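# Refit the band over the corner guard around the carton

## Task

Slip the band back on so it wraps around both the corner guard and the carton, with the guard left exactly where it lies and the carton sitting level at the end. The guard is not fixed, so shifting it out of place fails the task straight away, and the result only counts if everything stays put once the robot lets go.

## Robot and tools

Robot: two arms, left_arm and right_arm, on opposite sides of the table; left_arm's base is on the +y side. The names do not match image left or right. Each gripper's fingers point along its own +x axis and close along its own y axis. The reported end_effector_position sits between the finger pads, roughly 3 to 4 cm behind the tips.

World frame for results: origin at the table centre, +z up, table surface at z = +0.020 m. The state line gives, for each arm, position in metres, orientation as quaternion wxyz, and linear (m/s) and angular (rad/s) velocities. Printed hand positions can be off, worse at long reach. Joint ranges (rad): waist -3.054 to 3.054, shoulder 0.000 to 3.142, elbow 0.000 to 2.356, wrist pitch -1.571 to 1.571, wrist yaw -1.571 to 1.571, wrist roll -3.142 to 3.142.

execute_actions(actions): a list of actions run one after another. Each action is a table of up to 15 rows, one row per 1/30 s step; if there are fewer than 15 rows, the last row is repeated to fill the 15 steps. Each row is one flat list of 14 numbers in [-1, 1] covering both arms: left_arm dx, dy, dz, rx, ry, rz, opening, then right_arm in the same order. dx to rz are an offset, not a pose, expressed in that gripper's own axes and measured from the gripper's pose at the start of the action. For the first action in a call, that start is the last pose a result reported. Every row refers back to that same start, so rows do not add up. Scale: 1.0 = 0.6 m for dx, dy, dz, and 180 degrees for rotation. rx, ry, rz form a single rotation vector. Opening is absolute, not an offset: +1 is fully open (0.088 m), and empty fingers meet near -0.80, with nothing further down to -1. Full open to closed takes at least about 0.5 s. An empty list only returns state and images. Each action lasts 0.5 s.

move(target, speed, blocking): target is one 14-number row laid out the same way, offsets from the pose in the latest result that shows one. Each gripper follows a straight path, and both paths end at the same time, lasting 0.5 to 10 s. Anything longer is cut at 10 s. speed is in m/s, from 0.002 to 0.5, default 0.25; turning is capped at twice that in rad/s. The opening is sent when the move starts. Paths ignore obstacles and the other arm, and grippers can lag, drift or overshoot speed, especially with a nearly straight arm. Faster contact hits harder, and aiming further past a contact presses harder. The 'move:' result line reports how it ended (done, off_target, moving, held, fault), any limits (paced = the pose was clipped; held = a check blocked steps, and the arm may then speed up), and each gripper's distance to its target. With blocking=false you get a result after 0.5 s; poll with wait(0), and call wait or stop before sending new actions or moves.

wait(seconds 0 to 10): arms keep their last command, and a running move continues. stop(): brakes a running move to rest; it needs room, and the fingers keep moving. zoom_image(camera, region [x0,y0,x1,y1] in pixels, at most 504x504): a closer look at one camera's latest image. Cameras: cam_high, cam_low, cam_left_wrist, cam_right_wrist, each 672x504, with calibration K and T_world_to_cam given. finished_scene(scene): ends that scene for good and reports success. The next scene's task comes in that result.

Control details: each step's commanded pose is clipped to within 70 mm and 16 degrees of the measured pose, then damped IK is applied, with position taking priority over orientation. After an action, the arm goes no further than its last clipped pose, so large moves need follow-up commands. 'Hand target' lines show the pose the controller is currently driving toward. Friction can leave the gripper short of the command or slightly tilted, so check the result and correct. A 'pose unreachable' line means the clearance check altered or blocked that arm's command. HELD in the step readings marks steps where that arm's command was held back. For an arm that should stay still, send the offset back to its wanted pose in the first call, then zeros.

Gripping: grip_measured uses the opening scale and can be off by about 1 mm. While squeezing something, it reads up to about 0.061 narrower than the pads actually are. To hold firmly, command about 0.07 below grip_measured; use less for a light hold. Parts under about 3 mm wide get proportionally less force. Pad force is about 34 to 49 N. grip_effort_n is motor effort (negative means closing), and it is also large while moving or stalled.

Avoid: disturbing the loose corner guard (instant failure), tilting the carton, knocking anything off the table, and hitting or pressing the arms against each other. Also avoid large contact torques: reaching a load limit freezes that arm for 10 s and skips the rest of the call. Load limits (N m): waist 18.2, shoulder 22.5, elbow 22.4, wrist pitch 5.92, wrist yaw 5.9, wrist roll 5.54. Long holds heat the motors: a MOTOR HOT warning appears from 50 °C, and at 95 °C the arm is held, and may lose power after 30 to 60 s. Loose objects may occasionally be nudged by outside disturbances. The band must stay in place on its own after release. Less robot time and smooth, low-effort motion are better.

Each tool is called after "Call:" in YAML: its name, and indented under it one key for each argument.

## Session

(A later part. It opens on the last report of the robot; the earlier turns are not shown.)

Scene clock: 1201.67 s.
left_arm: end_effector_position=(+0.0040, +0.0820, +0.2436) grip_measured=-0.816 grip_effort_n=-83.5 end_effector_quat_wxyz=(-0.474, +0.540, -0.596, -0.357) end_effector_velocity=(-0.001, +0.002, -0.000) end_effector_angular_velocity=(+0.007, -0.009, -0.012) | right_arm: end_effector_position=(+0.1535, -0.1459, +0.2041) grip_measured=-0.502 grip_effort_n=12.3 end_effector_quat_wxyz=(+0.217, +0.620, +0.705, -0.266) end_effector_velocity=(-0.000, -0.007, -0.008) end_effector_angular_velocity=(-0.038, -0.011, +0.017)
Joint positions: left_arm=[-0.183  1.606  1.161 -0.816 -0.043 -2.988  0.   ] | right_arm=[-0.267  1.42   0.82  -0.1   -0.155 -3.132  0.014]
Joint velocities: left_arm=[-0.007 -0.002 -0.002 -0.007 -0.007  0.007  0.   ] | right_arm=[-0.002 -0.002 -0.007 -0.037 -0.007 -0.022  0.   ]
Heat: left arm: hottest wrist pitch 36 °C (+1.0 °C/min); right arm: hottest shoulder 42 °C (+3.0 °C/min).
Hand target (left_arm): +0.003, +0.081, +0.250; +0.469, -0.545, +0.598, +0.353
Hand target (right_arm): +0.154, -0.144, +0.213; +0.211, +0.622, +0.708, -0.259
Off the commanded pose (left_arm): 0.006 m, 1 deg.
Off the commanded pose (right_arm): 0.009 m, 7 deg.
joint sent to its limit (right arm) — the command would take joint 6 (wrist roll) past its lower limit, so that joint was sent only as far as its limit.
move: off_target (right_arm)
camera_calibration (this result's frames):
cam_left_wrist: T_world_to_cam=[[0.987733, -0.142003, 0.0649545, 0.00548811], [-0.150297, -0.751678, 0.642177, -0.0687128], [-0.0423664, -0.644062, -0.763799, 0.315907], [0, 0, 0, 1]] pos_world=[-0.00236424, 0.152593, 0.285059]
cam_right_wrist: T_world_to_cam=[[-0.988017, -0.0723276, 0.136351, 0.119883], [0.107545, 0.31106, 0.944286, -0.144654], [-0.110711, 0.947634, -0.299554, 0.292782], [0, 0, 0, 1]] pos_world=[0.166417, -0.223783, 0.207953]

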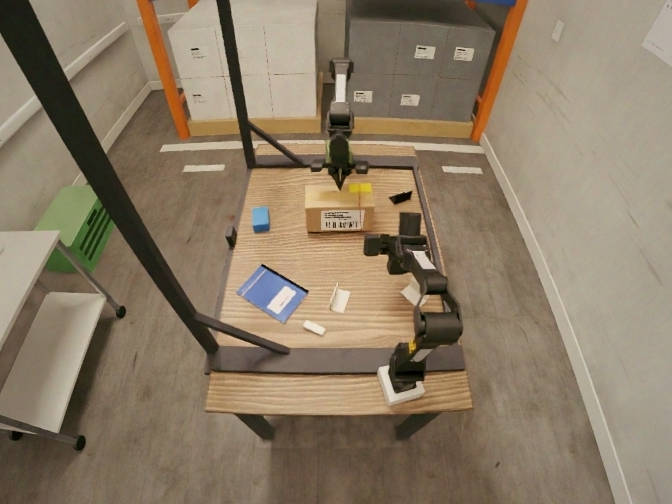

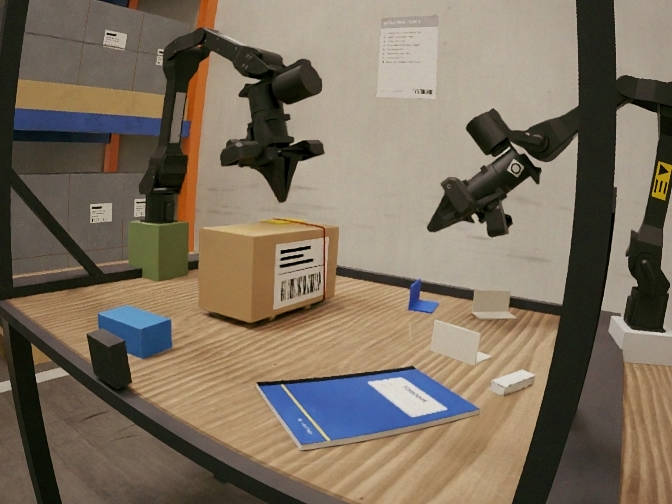

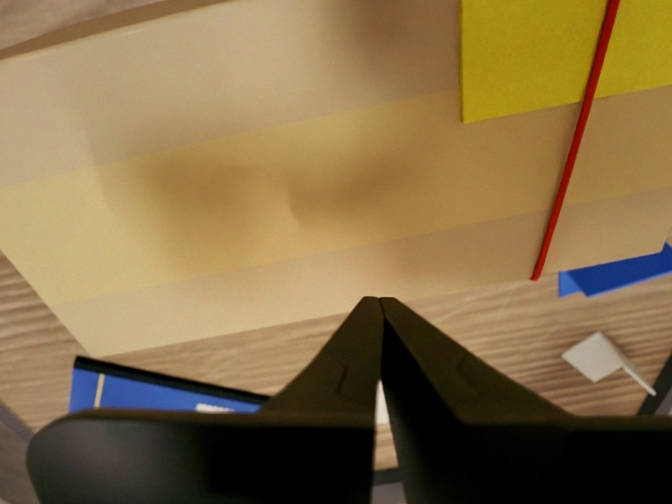

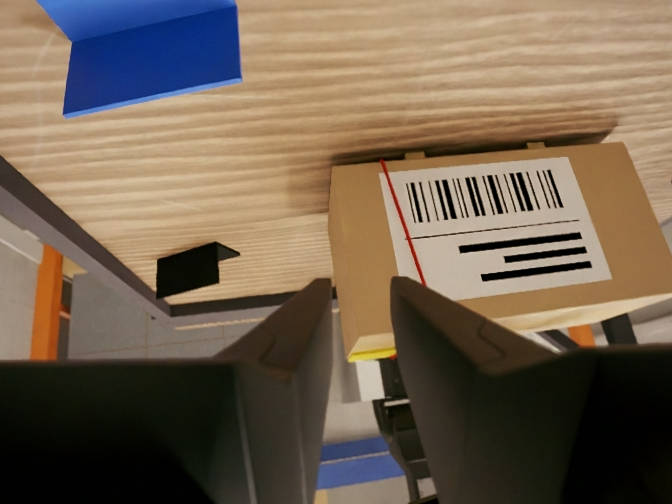

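Call:
move:
  target: [0.055,-0.1048,-0.024,-0.04,0,-0.045,-0.5,-0.1,0,0,0,0,0,-0.5]
  speed: 0.08

Scene clock: 1224.57 s.
left_arm: end_effector_position=(+0.0631, +0.0511, +0.2249) grip_measured=-0.503 grip_effort_n=17.0 end_effector_quat_wxyz=(-0.463, +0.608, -0.537, -0.356) end_effector_velocity=(+0.003, -0.003, +0.004) end_effector_angular_velocity=(-0.014, -0.025, -0.002) | right_arm: end_effector_position=(+0.1614, -0.1879, +0.2436) grip_measured=-0.502 grip_effort_n=12.3 end_effector_quat_wxyz=(+0.210, +0.627, +0.700, -0.271) end_effector_velocity=(-0.003, -0.002, +0.000) end_effector_angular_velocity=(-0.001, +0.009, +0.019)
Joint positions: left_arm=[-0.062  1.728  1.203 -0.698 -0.139 -2.988  0.014] | right_arm=[-0.3    1.199  0.82  -0.318 -0.17  -3.132  0.014]
Joint velocities: left_arm=[-0.002 -0.002  0.007  0.007 -0.022  0.007 -0.   ] | right_arm=[-0.002 -0.007 -0.002 -0.007 -0.022 -0.007 -0.   ]
Heat: left arm: hottest shoulder 36 °C (+2.0 °C/min); right arm: hottest shoulder 41 °C (-1.0 °C/min).
Hand target (left_arm): +0.065, +0.049, +0.222; -0.464, +0.610, -0.533, -0.359
Hand target (right_arm): +0.162, -0.191, +0.242; +0.211, +0.626, +0.700, -0.271
Off the commanded pose (left_arm): 0.004 m, 1 deg.
Off the commanded pose (right_arm): 0.004 m, 1 deg.
joint sent to its limit (right arm) — the command would take joint 6 (wrist roll) past its lower limit, so that joint was sent only as far as its limit.
move: done
camera_calibration (this result's frames):
cam_left_wrist: T_world_to_cam=[[0.987207, 0.0128378, 0.158927, -0.0850623], [-0.0960821, -0.747551, 0.657219, -0.078023], [0.127243, -0.664081, -0.736754, 0.268412], [0, 0, 0, 1]] pos_world=[0.0423239, 0.121013, 0.26255]
cam_right_wrist: T_world_to_cam=[[-0.988012, -0.0516023, 0.145498, 0.120954], [0.123071, 0.305704, 0.944139, -0.17325], [-0.0931991, 0.950727, -0.295689, 0.34209], [0, 0, 0, 1]] pos_world=[0.172708, -0.266029, 0.247126]

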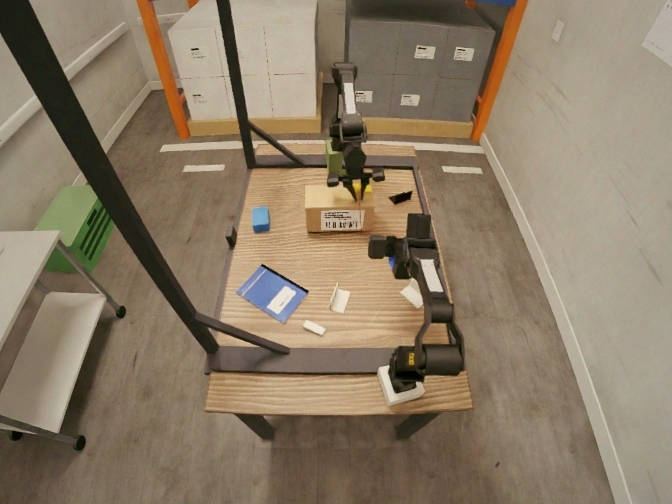

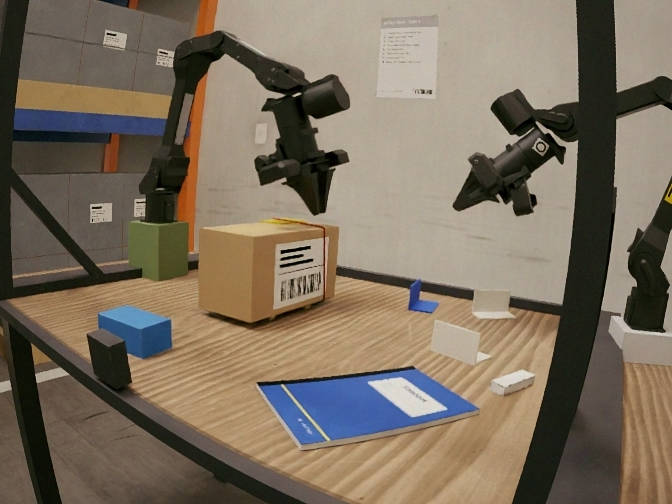

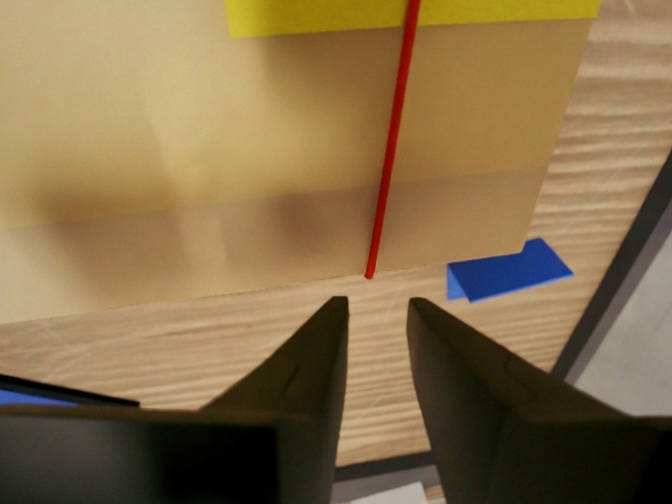

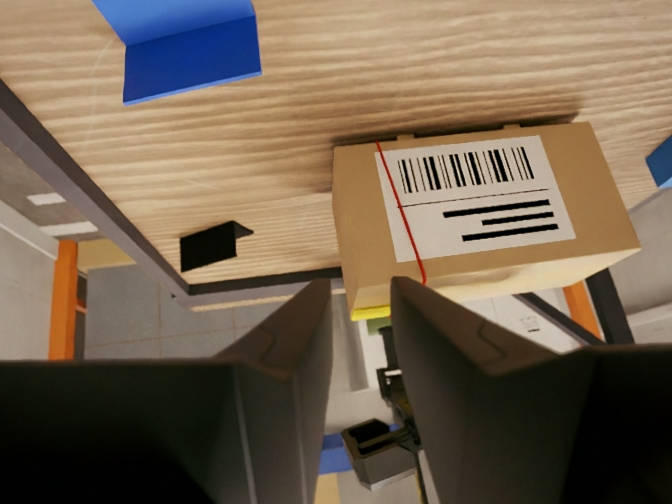

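Call:
move:
  target: [0.033,-0.003,-0.006,0,0,0,-0.5,0,0,0,0,0,0,-0.5]
  speed: 0.03

Scene clock: 1232.87 s.
left_arm: end_effector_position=(+0.0677, +0.0403, +0.2149) grip_measured=-0.503 grip_effort_n=16.5 end_effector_quat_wxyz=(-0.458, +0.614, -0.538, -0.351) end_effector_velocity=(+0.002, +0.001, +0.001) end_effector_angular_velocity=(+0.002, -0.004, +0.012) | right_arm: end_effector_position=(+0.1614, -0.1880, +0.2435) grip_measured=-0.502 grip_effort_n=12.3 end_effector_quat_wxyz=(+0.210, +0.627, +0.700, -0.271) end_effector_velocity=(-0.000, -0.002, -0.001) end_effector_angular_velocity=(-0.008, +0.011, -0.001)
Joint positions: left_arm=[-0.053  1.768  1.203 -0.639 -0.139 -2.982  0.014] | right_arm=[-0.3    1.199  0.82  -0.319 -0.17  -3.132  0.014]
Joint velocities: left_arm=[ 0.002 -0.002  0.002 -0.007 -0.007 -0.007 -0.   ] | right_arm=[-0.002 -0.002 -0.002 -0.007 -0.007  0.007 -0.   ]
Heat: left arm: hottest shoulder 36 °C (+1.0 °C/min); right arm: hottest shoulder 40 °C (-4.1 °C/min).
Hand target (left_arm): +0.068, +0.041, +0.208; -0.463, +0.608, -0.537, -0.356
Hand target (right_arm): +0.161, -0.188, +0.244; +0.210, +0.627, +0.700, -0.271
Off the commanded pose (left_arm): 0.007 m, 1 deg.
Off the commanded pose (right_arm): 0.000 m, 0 deg.
move: done
camera_calibration (this result's frames):
cam_left_wrist: T_world_to_cam=[[0.986537, 0.0195872, 0.162362, -0.0888233], [-0.0957399, -0.735717, 0.670488, -0.0824592], [0.132585, -0.677006, -0.723937, 0.250763], [0, 0, 0, 1]] pos_world=[0.0464853, 0.110841, 0.251246]
cam_right_wrist: T_world_to_cam=[[-0.988006, -0.0514914, 0.145581, 0.12096], [0.123112, 0.306423, 0.943901, -0.172911], [-0.093212, 0.950502, -0.296409, 0.342287], [0, 0, 0, 1]] pos_world=[0.172702, -0.266132, 0.247059]

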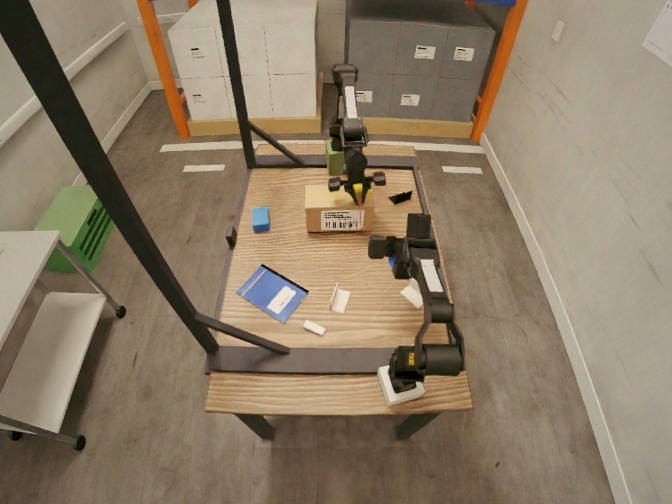

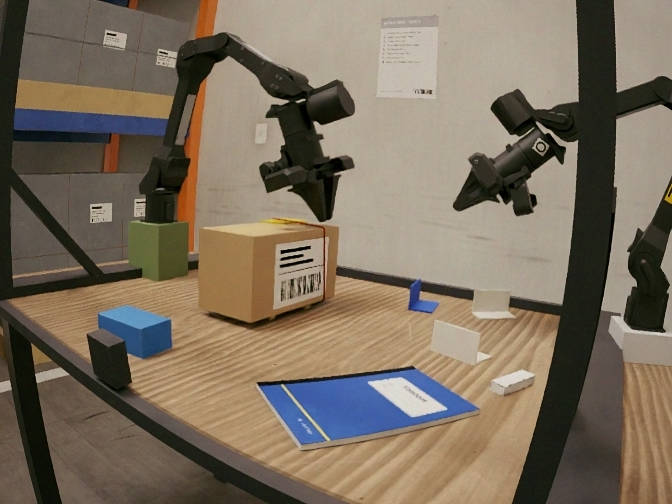

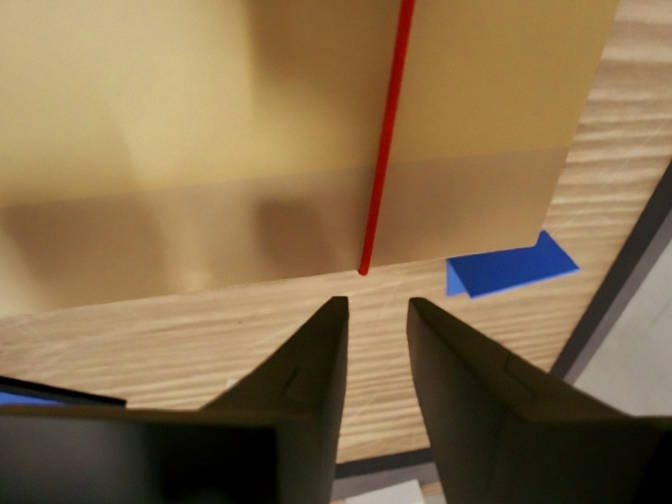

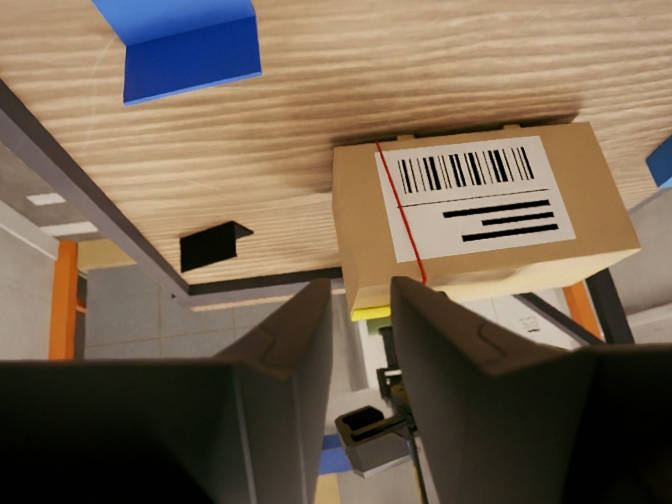

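Call:
move:
  target: [0.022,0.002,0.013,0,0,0,-0.5,0,0,0,0,0,0,-0.5]
  speed: 0.02

Scene clock: 1238.00 s.
left_arm: end_effector_position=(+0.0689, +0.0405, +0.2065) grip_measured=-0.503 grip_effort_n=16.5 end_effector_quat_wxyz=(-0.453, +0.619, -0.540, -0.346) end_effector_velocity=(+0.000, +0.001, -0.002) end_effector_angular_velocity=(+0.002, -0.004, +0.007) | right_arm: end_effector_position=(+0.1614, -0.1880, +0.2435) grip_measured=-0.502 grip_effort_n=12.8 end_effector_quat_wxyz=(+0.210, +0.627, +0.700, -0.271) end_effector_velocity=(-0.002, -0.002, -0.001) end_effector_angular_velocity=(-0.006, -0.000, +0.013)
Joint positions: left_arm=[-0.05   1.768  1.162 -0.579 -0.139 -2.982  0.014] | right_arm=[-0.3    1.199  0.82  -0.319 -0.17  -3.132  0.014]
Joint velocities: left_arm=[-0.002  0.002 -0.007  0.007 -0.007 -0.007 -0.   ] | right_arm=[ 0.002 -0.002 -0.002 -0.007 -0.007 -0.007 -0.   ]
Heat: left arm: hottest shoulder 36 °C (+0.0 °C/min); right arm: hottest shoulder 39 °C (-5.1 °C/min).
Hand target (left_arm): +0.069, +0.043, +0.200; -0.458, +0.614, -0.538, -0.351
Hand target (right_arm): +0.161, -0.188, +0.244; +0.210, +0.627, +0.700, -0.271
Off the commanded pose (left_arm): 0.007 m, 1 deg.
Off the commanded pose (right_arm): 0.000 m, 0 deg.
move: done
camera_calibration (this result's frames):
cam_left_wrist: T_world_to_cam=[[0.986174, 0.0254435, 0.163751, -0.089107], [-0.0947349, -0.724194, 0.683058, -0.079652], [0.135967, -0.689126, -0.711771, 0.242358], [0, 0, 0, 1]] pos_world=[0.0473766, 0.111599, 0.241501]
cam_right_wrist: T_world_to_cam=[[-0.988006, -0.0514914, 0.145581, 0.12096], [0.123112, 0.306423, 0.943901, -0.172911], [-0.093212, 0.950502, -0.296409, 0.342287], [0, 0, 0, 1]] pos_world=[0.172702, -0.266132, 0.247059]

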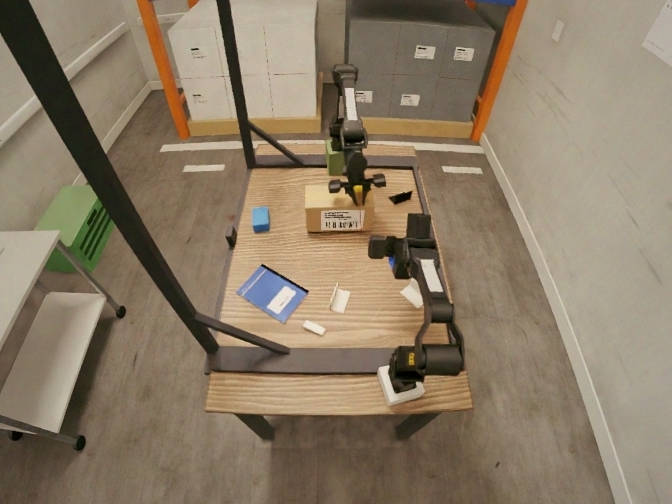

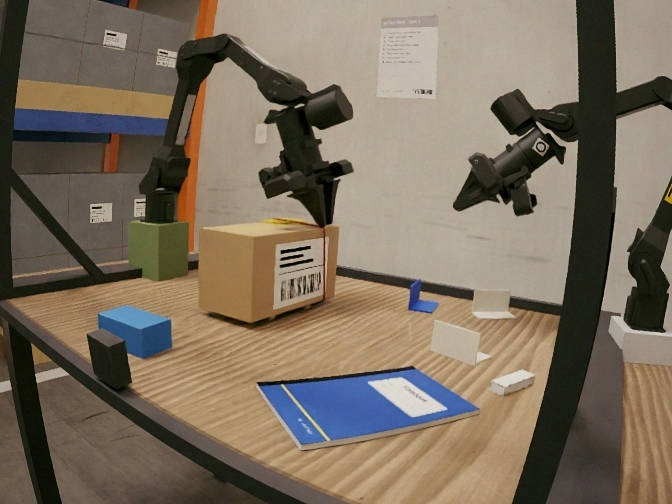

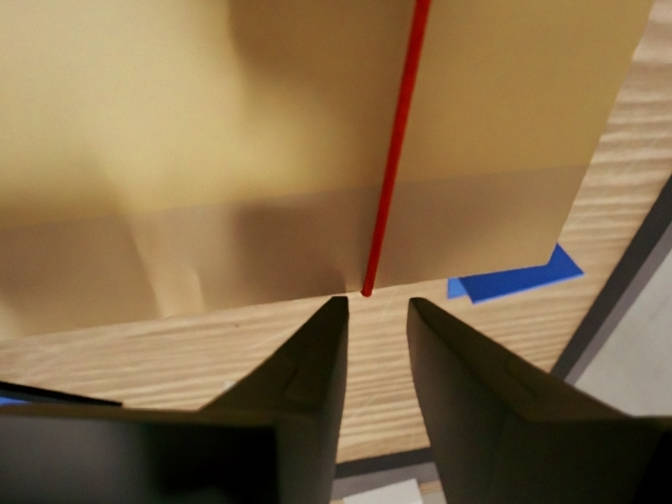

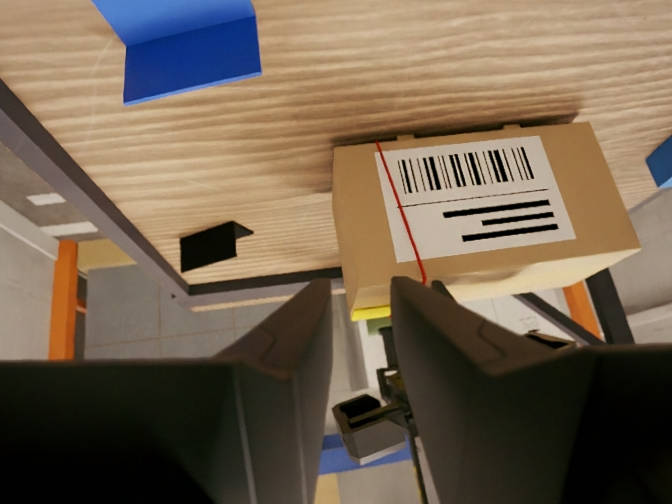

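Call:
move:
  target: [-0.008,0.002,0.03,0,0,0,-0.5,0,0,0,0,0,0,-0.5]
  speed: 0.02

Scene clock: 1242.50 s.
left_arm: end_effector_position=(+0.0673, +0.0558, +0.2039) grip_measured=-0.503 grip_effort_n=16.5 end_effector_quat_wxyz=(-0.453, +0.619, -0.540, -0.346) end_effector_velocity=(-0.001, +0.006, -0.003) end_effector_angular_velocity=(+0.026, -0.001, +0.007) | right_arm: end_effector_position=(+0.1614, -0.1880, +0.2435) grip_measured=-0.502 grip_effort_n=12.3 end_effector_quat_wxyz=(+0.210, +0.627, +0.700, -0.271) end_effector_velocity=(+0.002, -0.002, -0.002) end_effector_angular_velocity=(-0.007, -0.010, -0.003)
Joint positions: left_arm=[-0.05   1.717  1.09  -0.559 -0.139 -2.982  0.014] | right_arm=[-0.3    1.199  0.82  -0.319 -0.17  -3.132  0.014]
Joint velocities: left_arm=[-0.002 -0.002 -0.007 -0.022 -0.007 -0.007 -0.   ] | right_arm=[-0.002 -0.002 -0.002 -0.007  0.007 -0.007 -0.   ]
Heat: left arm: hottest shoulder 37 °C (+2.0 °C/min); right arm: hottest shoulder 38 °C (-6.0 °C/min).
Hand target (left_arm): +0.068, +0.059, +0.204; -0.453, +0.619, -0.540, -0.346
Hand target (right_arm): +0.161, -0.188, +0.244; +0.210, +0.627, +0.700, -0.271
Off the commanded pose (left_arm): 0.003 m, 0 deg.
Off the commanded pose (right_arm): 0.000 m, 0 deg.
move: done
camera_calibration (this result's frames):
cam_left_wrist: T_world_to_cam=[[0.986174, 0.0254435, 0.163751, -0.0875065], [-0.0947349, -0.724194, 0.683058, -0.0670653], [0.135967, -0.689126, -0.711771, 0.251278], [0, 0, 0, 1]] pos_world=[0.0457777, 0.12682, 0.238991]
cam_right_wrist: T_world_to_cam=[[-0.988006, -0.0514914, 0.145581, 0.12096], [0.123112, 0.306423, 0.943901, -0.172911], [-0.093212, 0.950502, -0.296409, 0.342287], [0, 0, 0, 1]] pos_world=[0.172702, -0.266132, 0.247059]

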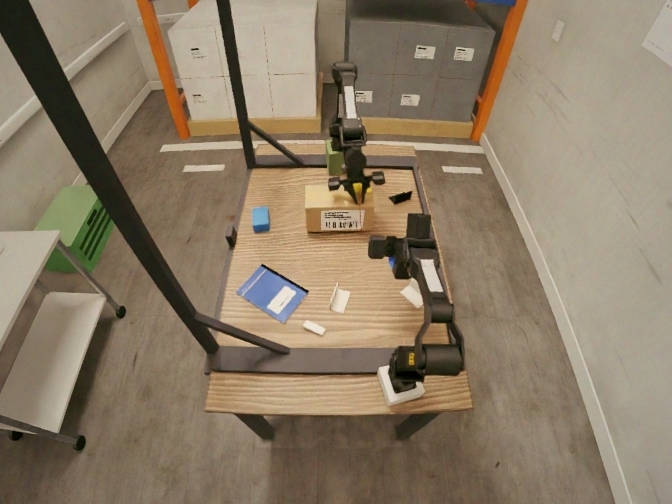

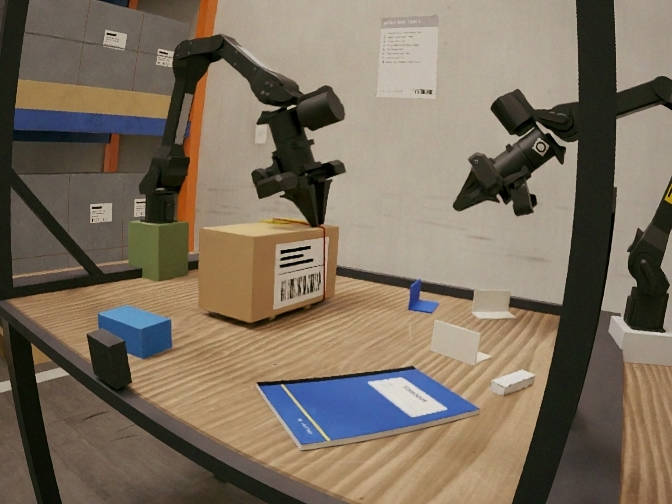

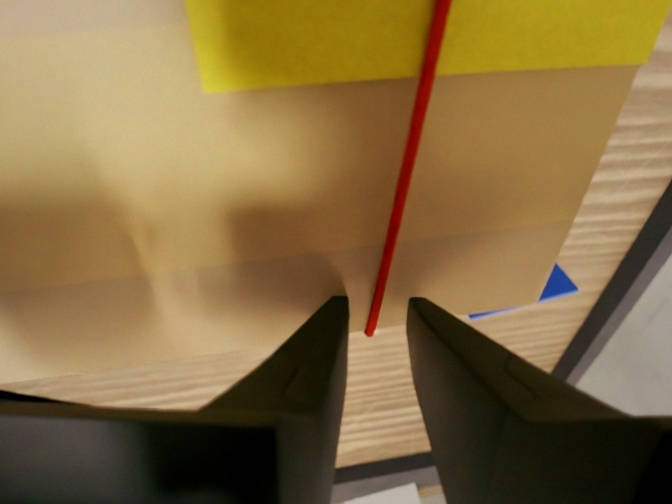

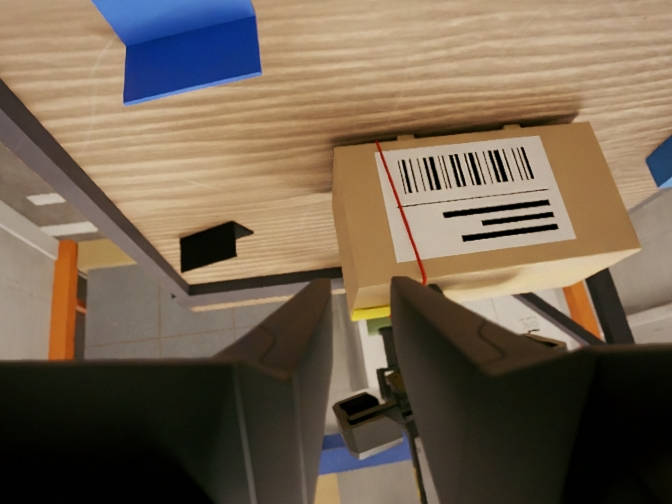

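Call:
move:
  target: [0.024,0,-0.006,0,0,0,-0.5,0,0,0,0,0,0,-0.5]
  speed: 0.015

Scene clock: 1247.20 s.
left_arm: end_effector_position=(+0.0683, +0.0490, +0.2017) grip_measured=-0.503 grip_effort_n=16.5 end_effector_quat_wxyz=(-0.447, +0.624, -0.543, -0.340) end_effector_velocity=(-0.000, +0.002, -0.001) end_effector_angular_velocity=(+0.005, +0.010, +0.006) | right_arm: end_effector_position=(+0.1614, -0.1880, +0.2435) grip_measured=-0.502 grip_effort_n=12.8 end_effector_quat_wxyz=(+0.210, +0.627, +0.700, -0.271) end_effector_velocity=(+0.003, -0.004, -0.004) end_effector_angular_velocity=(-0.021, -0.009, -0.008)
Joint positions: left_arm=[-0.049  1.733  1.092 -0.525 -0.139 -2.982  0.014] | right_arm=[-0.3    1.199  0.82  -0.319 -0.17  -3.132  0.014]
Joint velocities: left_arm=[ 0.002 -0.002 -0.002 -0.007  0.007 -0.007  0.   ] | right_arm=[-0.007 -0.002 -0.002 -0.022  0.007 -0.007 -0.   ]
Heat: left arm: hottest shoulder 37 °C (+2.0 °C/min); right arm: hottest shoulder 38 °C (-5.1 °C/min).
Hand target (left_arm): +0.070, +0.048, +0.192; -0.453, +0.619, -0.540, -0.346
Hand target (right_arm): +0.161, -0.188, +0.244; +0.210, +0.627, +0.700, -0.271
Off the commanded pose (left_arm): 0.010 m, 1 deg.
Off the commanded pose (right_arm): 0.000 m, 0 deg.
move: off_target (left_arm)
camera_calibration (this result's frames):
cam_left_wrist: T_world_to_cam=[[0.985811, 0.0294412, 0.16526, -0.0884243], [-0.0956227, -0.710654, 0.697013, -0.0737393], [0.137964, -0.702925, -0.697755, 0.242534], [0, 0, 0, 1]] pos_world=[0.0466576, 0.120683, 0.23524]
cam_right_wrist: T_world_to_cam=[[-0.988006, -0.0514914, 0.145581, 0.12096], [0.123112, 0.306423, 0.943901, -0.172911], [-0.093212, 0.950502, -0.296409, 0.342287], [0, 0, 0, 1]] pos_world=[0.172702, -0.266132, 0.247059]

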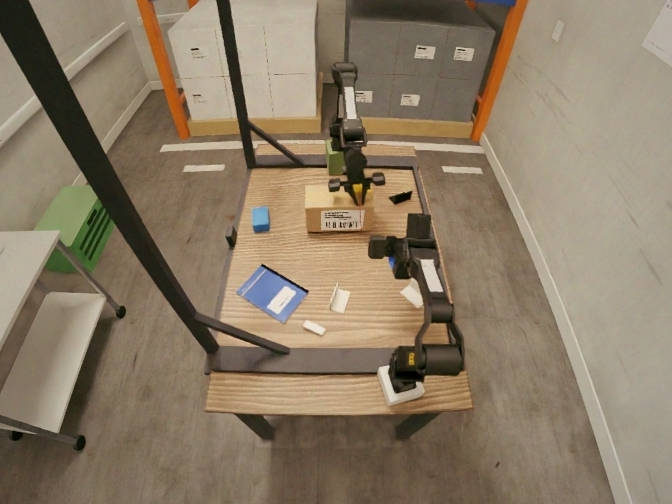

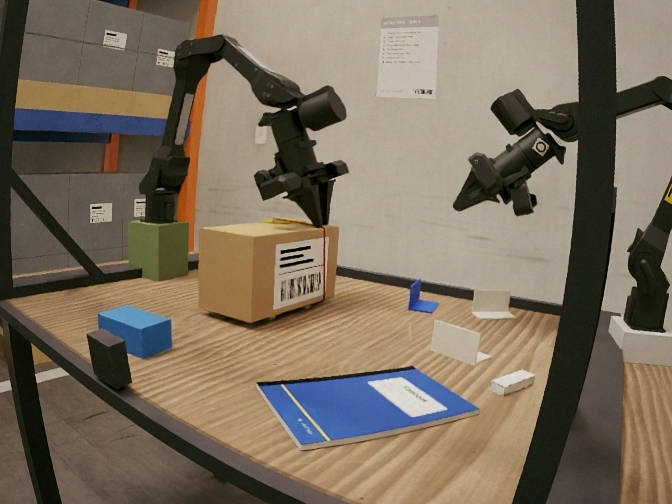

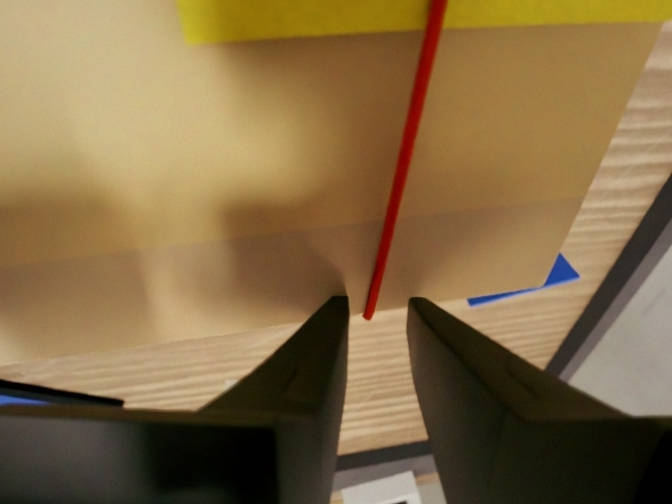

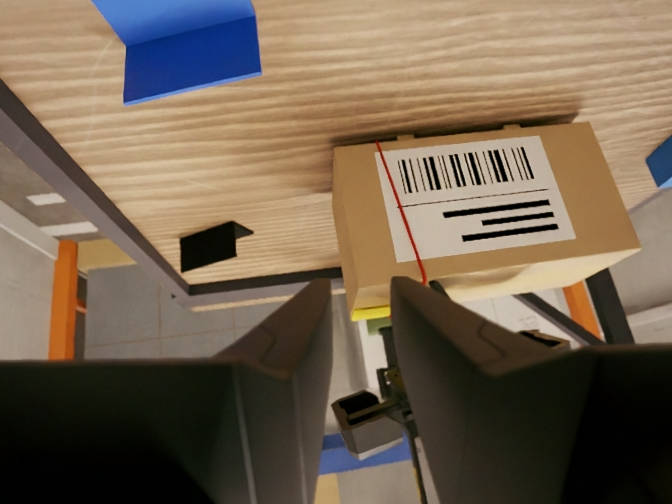

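Call:
move:
  target: [0.0172,-0.0338,0.0066,0,0,0,-0.5,0,0,0,0,0,0,-0.5]
  speed: 0.012

Scene clock: 1255.03 s.
left_arm: end_effector_position=(+0.0882, +0.0454, +0.2047) grip_measured=-0.503 grip_effort_n=15.1 end_effector_quat_wxyz=(-0.439, +0.631, -0.548, -0.331) end_effector_velocity=(+0.001, +0.006, -0.003) end_effector_angular_velocity=(+0.031, -0.018, +0.000) | right_arm: end_effector_position=(+0.1614, -0.1880, +0.2435) grip_measured=-0.502 grip_effort_n=12.3 end_effector_quat_wxyz=(+0.210, +0.627, +0.700, -0.271) end_effector_velocity=(-0.000, -0.002, -0.001) end_effector_angular_velocity=(-0.008, +0.011, -0.001)
Joint positions: left_arm=[ 0.012  1.732  1.092 -0.489 -0.112 -2.925  0.014] | right_arm=[-0.3    1.199  0.82  -0.319 -0.17  -3.132  0.014]
Joint velocities: left_arm=[-0.002  0.002 -0.002 -0.022 -0.022  0.007 -0.   ] | right_arm=[-0.002 -0.002 -0.002 -0.007 -0.007  0.007 -0.   ]
Heat: left arm: hottest shoulder 36 °C (+0.0 °C/min); right arm: hottest shoulder 37 °C (-5.1 °C/min).
Hand target (left_arm): +0.090, +0.049, +0.195; -0.447, +0.624, -0.543, -0.340
Hand target (right_arm): +0.161, -0.188, +0.244; +0.210, +0.627, +0.700, -0.271
Off the commanded pose (left_arm): 0.011 m, 2 deg.
Off the commanded pose (right_arm): 0.000 m, 0 deg.
move: off_target (left_arm)
camera_calibration (this result's frames):
cam_left_wrist: T_world_to_cam=[[0.985474, 0.0328113, 0.166627, -0.108859], [-0.0983441, -0.689651, 0.717433, -0.0814179], [0.138455, -0.723398, -0.676406, 0.235959], [0, 0, 0, 1]] pos_world=[0.0666008, 0.118114, 0.236155]
cam_right_wrist: T_world_to_cam=[[-0.988006, -0.0514914, 0.145581, 0.12096], [0.123112, 0.306423, 0.943901, -0.172911], [-0.093212, 0.950502, -0.296409, 0.342287], [0, 0, 0, 1]] pos_world=[0.172702, -0.266132, 0.247059]

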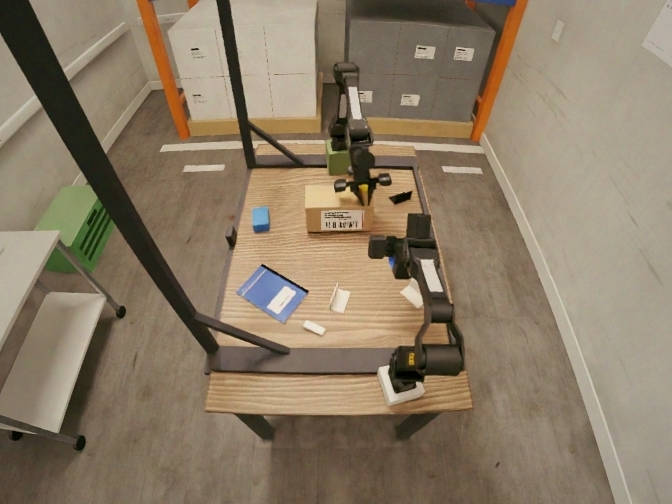

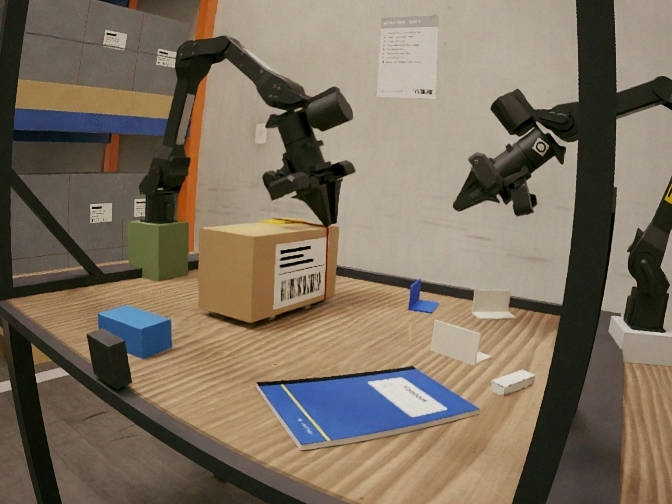

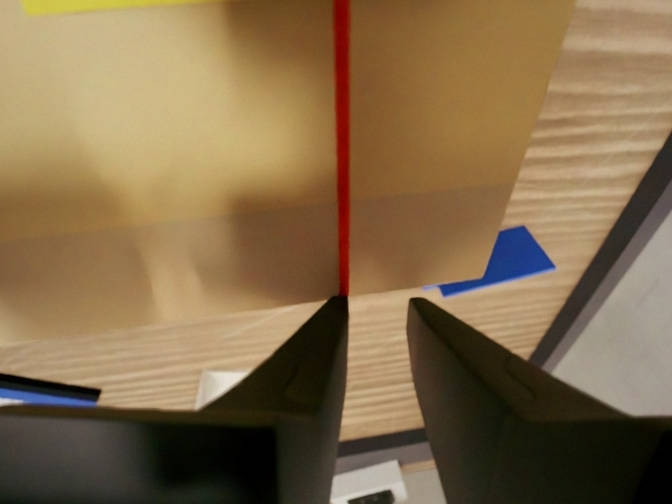

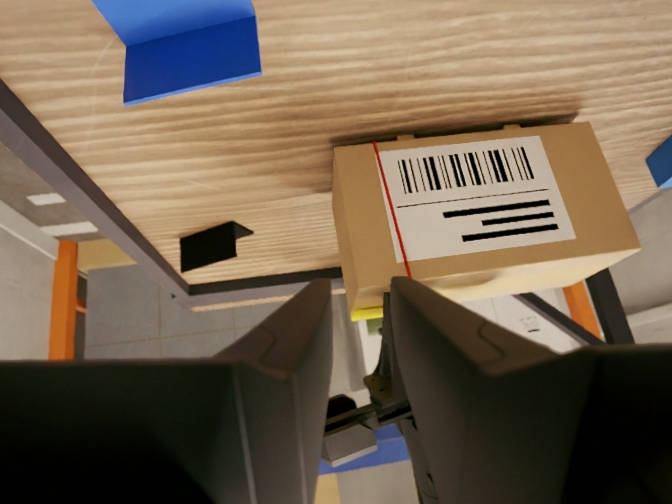

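Call:
move:
  target: [-0.07,0,-0.02,0,0,0,-0.5,0,0,0,0,0,0,-0.5]
  speed: 0.04

Scene clock: 1259.23 s.
left_arm: end_effector_position=(+0.0799, +0.0527, +0.2402) grip_measured=-0.503 grip_effort_n=15.1 end_effector_quat_wxyz=(-0.444, +0.625, -0.547, -0.337) end_effector_velocity=(-0.001, +0.006, -0.004) end_effector_angular_velocity=(+0.024, +0.013, +0.006) | right_arm: end_effector_position=(+0.1614, -0.1880, +0.2435) grip_measured=-0.502 grip_effort_n=12.3 end_effector_quat_wxyz=(+0.210, +0.627, +0.700, -0.271) end_effector_velocity=(-0.003, -0.001, -0.003) end_effector_angular_velocity=(-0.010, +0.009, +0.019)
Joint positions: left_arm=[-0.009  1.669  1.176 -0.657 -0.118 -2.941  0.014] | right_arm=[-0.3    1.199  0.82  -0.319 -0.17  -3.132  0.014]
Joint velocities: left_arm=[ 0.002 -0.002 -0.007 -0.022  0.007 -0.007  0.   ] | right_arm=[-0.002  0.002 -0.002 -0.007 -0.022 -0.007  0.   ]
Heat: left arm: hottest shoulder 37 °C (+1.0 °C/min); right arm: hottest shoulder 37 °C (-5.1 °C/min).
Hand target (left_arm): +0.080, +0.051, +0.247; -0.438, +0.631, -0.548, -0.331
Hand target (right_arm): +0.161, -0.188, +0.244; +0.210, +0.627, +0.700, -0.271
Off the commanded pose (left_arm): 0.007 m, 1 deg.
Off the commanded pose (right_arm): 0.000 m, 0 deg.
move: done
camera_calibration (this result's frames):
cam_left_wrist: T_world_to_cam=[[0.986345, 0.0256025, 0.162688, -0.105545], [-0.0980748, -0.702268, 0.705125, -0.0990599], [0.132304, -0.711452, -0.690168, 0.269494], [0, 0, 0, 1]] pos_world=[0.0587335, 0.124868, 0.273017]
cam_right_wrist: T_world_to_cam=[[-0.988006, -0.0514914, 0.145581, 0.12096], [0.123112, 0.306423, 0.943901, -0.172911], [-0.093212, 0.950502, -0.296409, 0.342287], [0, 0, 0, 1]] pos_world=[0.172702, -0.266132, 0.247059]

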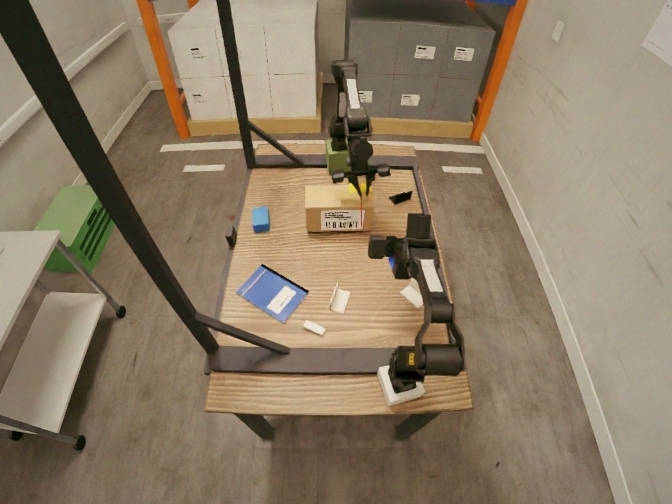

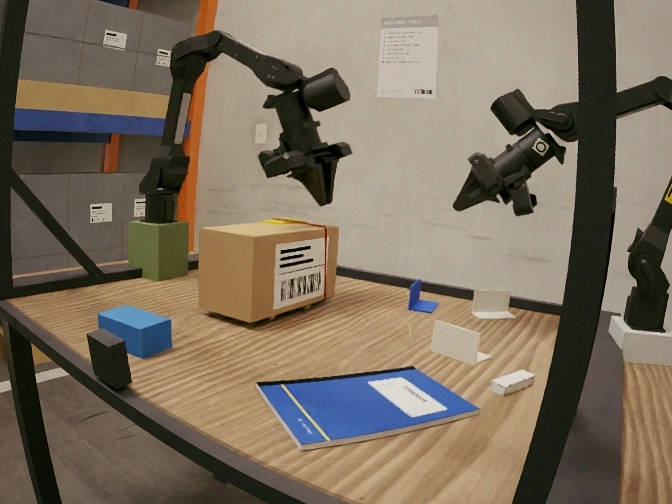

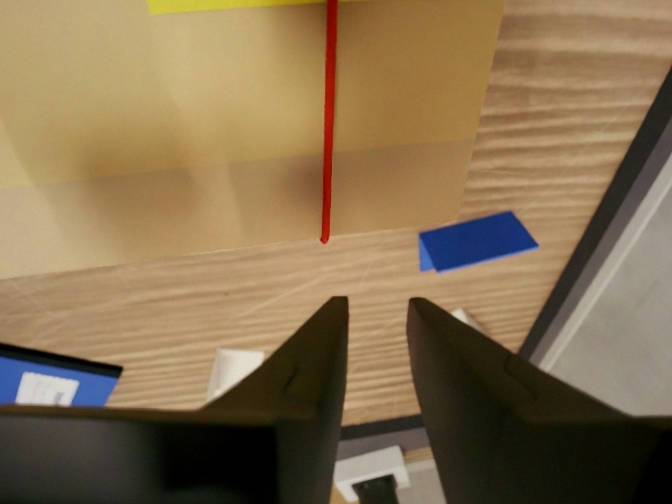

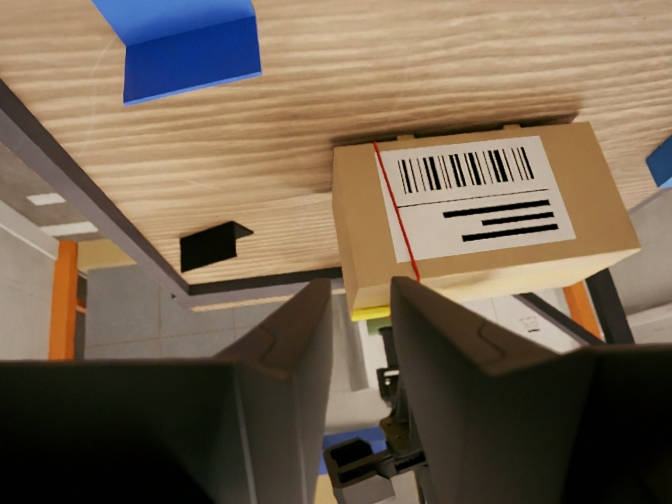

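Call:
zoom_image:
  camera: "cam_low"
  region: [280,205,360,315]

Region (280, 205, 360, 315) of cam_low's 672x504 image, scaled by 4.582, with more detail than that image has; it fills the left 367 columns of this view, and the rest is white.

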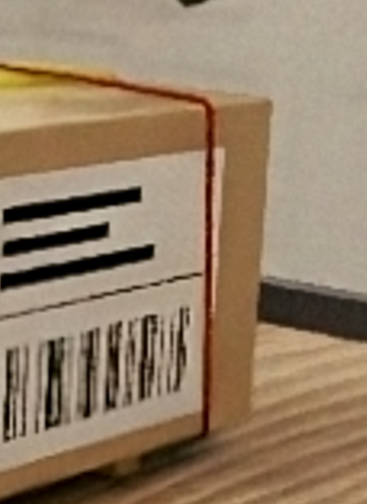

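Call:
move:
  target: [-0.03,0,0.02,0,0,0,-0.5,0.104,-0.102,0.0605,0,0,0,-0.5]
  speed: 0.15

Scene clock: 1278.40 s.
left_arm: end_effector_position=(+0.0777, +0.0676, +0.2509) grip_measured=-0.503 grip_effort_n=15.1 end_effector_quat_wxyz=(-0.444, +0.625, -0.547, -0.337) end_effector_velocity=(+0.001, +0.002, +0.001) end_effector_angular_velocity=(+0.000, +0.010, +0.011) | right_arm: end_effector_position=(+0.0914, -0.1664, +0.1939) grip_measured=-0.502 grip_effort_n=11.9 end_effector_quat_wxyz=(+0.199, +0.628, +0.705, -0.264) end_effector_velocity=(-0.003, -0.002, -0.007) end_effector_angular_velocity=(-0.021, -0.006, +0.018)
Joint positions: left_arm=[-0.009  1.604  1.151 -0.698 -0.118 -2.941  0.014] | right_arm=[-0.018  1.368  0.711 -0.003  0.045 -2.951  0.014]
Joint velocities: left_arm=[ 0.007 -0.007 -0.002 -0.007  0.007 -0.007 -0.   ] | right_arm=[ 0.007  0.012 -0.002 -0.007 -0.007 -0.007  0.   ]
Heat: left arm: hottest shoulder 39 °C (+3.0 °C/min); right arm: hottest elbow 37 °C (-4.1 °C/min).
Hand target (left_arm): +0.077, +0.071, +0.252; -0.444, +0.625, -0.547, -0.337
Hand target (right_arm): +0.091, -0.169, +0.184; +0.208, +0.627, +0.700, -0.271
Off the commanded pose (left_arm): 0.003 m, 0 deg.
Off the commanded pose (right_arm): 0.011 m, 2 deg.
move: off_target (right_arm)
camera_calibration (this result's frames):
cam_left_wrist: T_world_to_cam=[[0.986321, 0.025502, 0.16285, -0.105605], [-0.0980525, -0.703383, 0.704016, -0.0960039], [0.1325, -0.710354, -0.691261, 0.287984], [0, 0, 0, 1]] pos_world=[0.0565894, 0.139736, 0.283858]
cam_right_wrist: T_world_to_cam=[[-0.986677, -0.0573876, 0.152237, 0.0576801], [0.130206, 0.282514, 0.950385, -0.129995], [-0.0975495, 0.957545, -0.271278, 0.297228], [0, 0, 0, 1]] pos_world=[0.102832, -0.244573, 0.195396]

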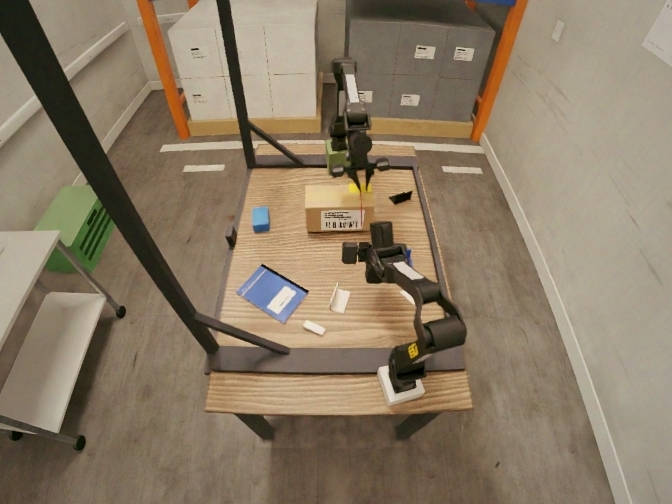

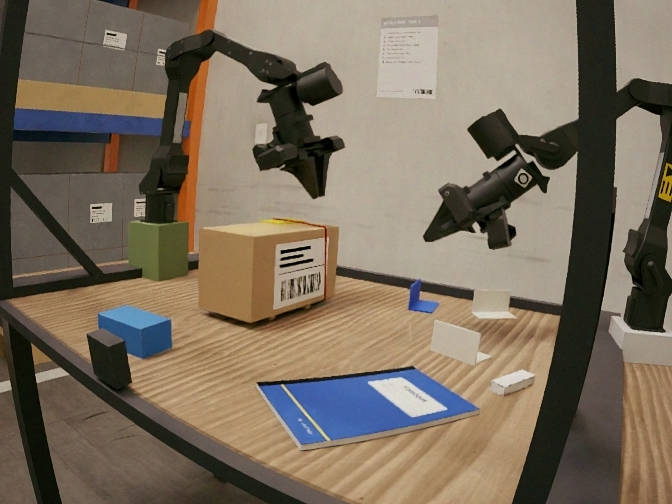

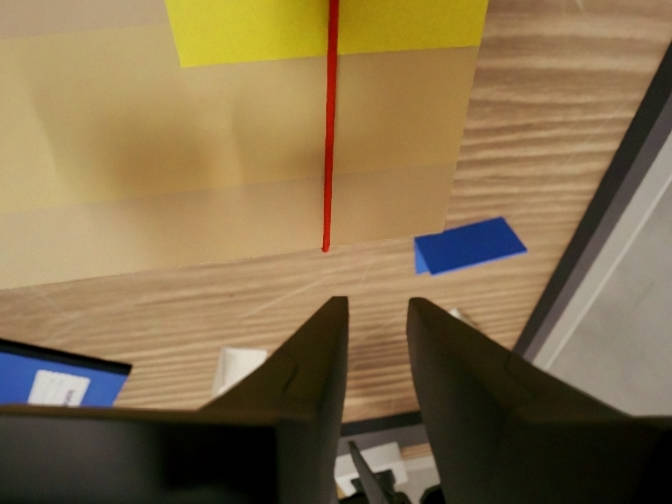

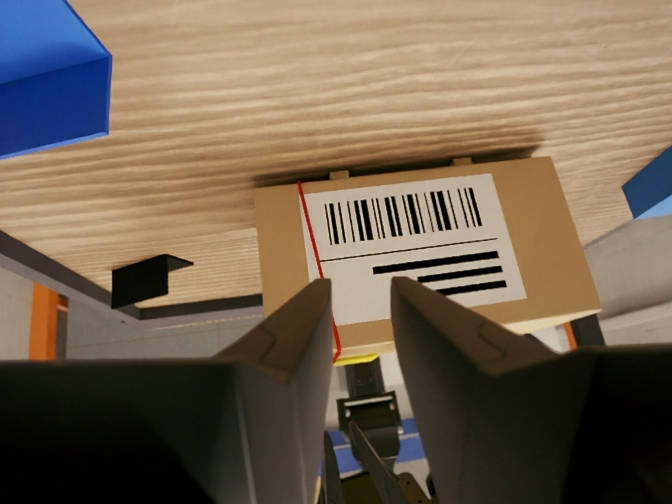

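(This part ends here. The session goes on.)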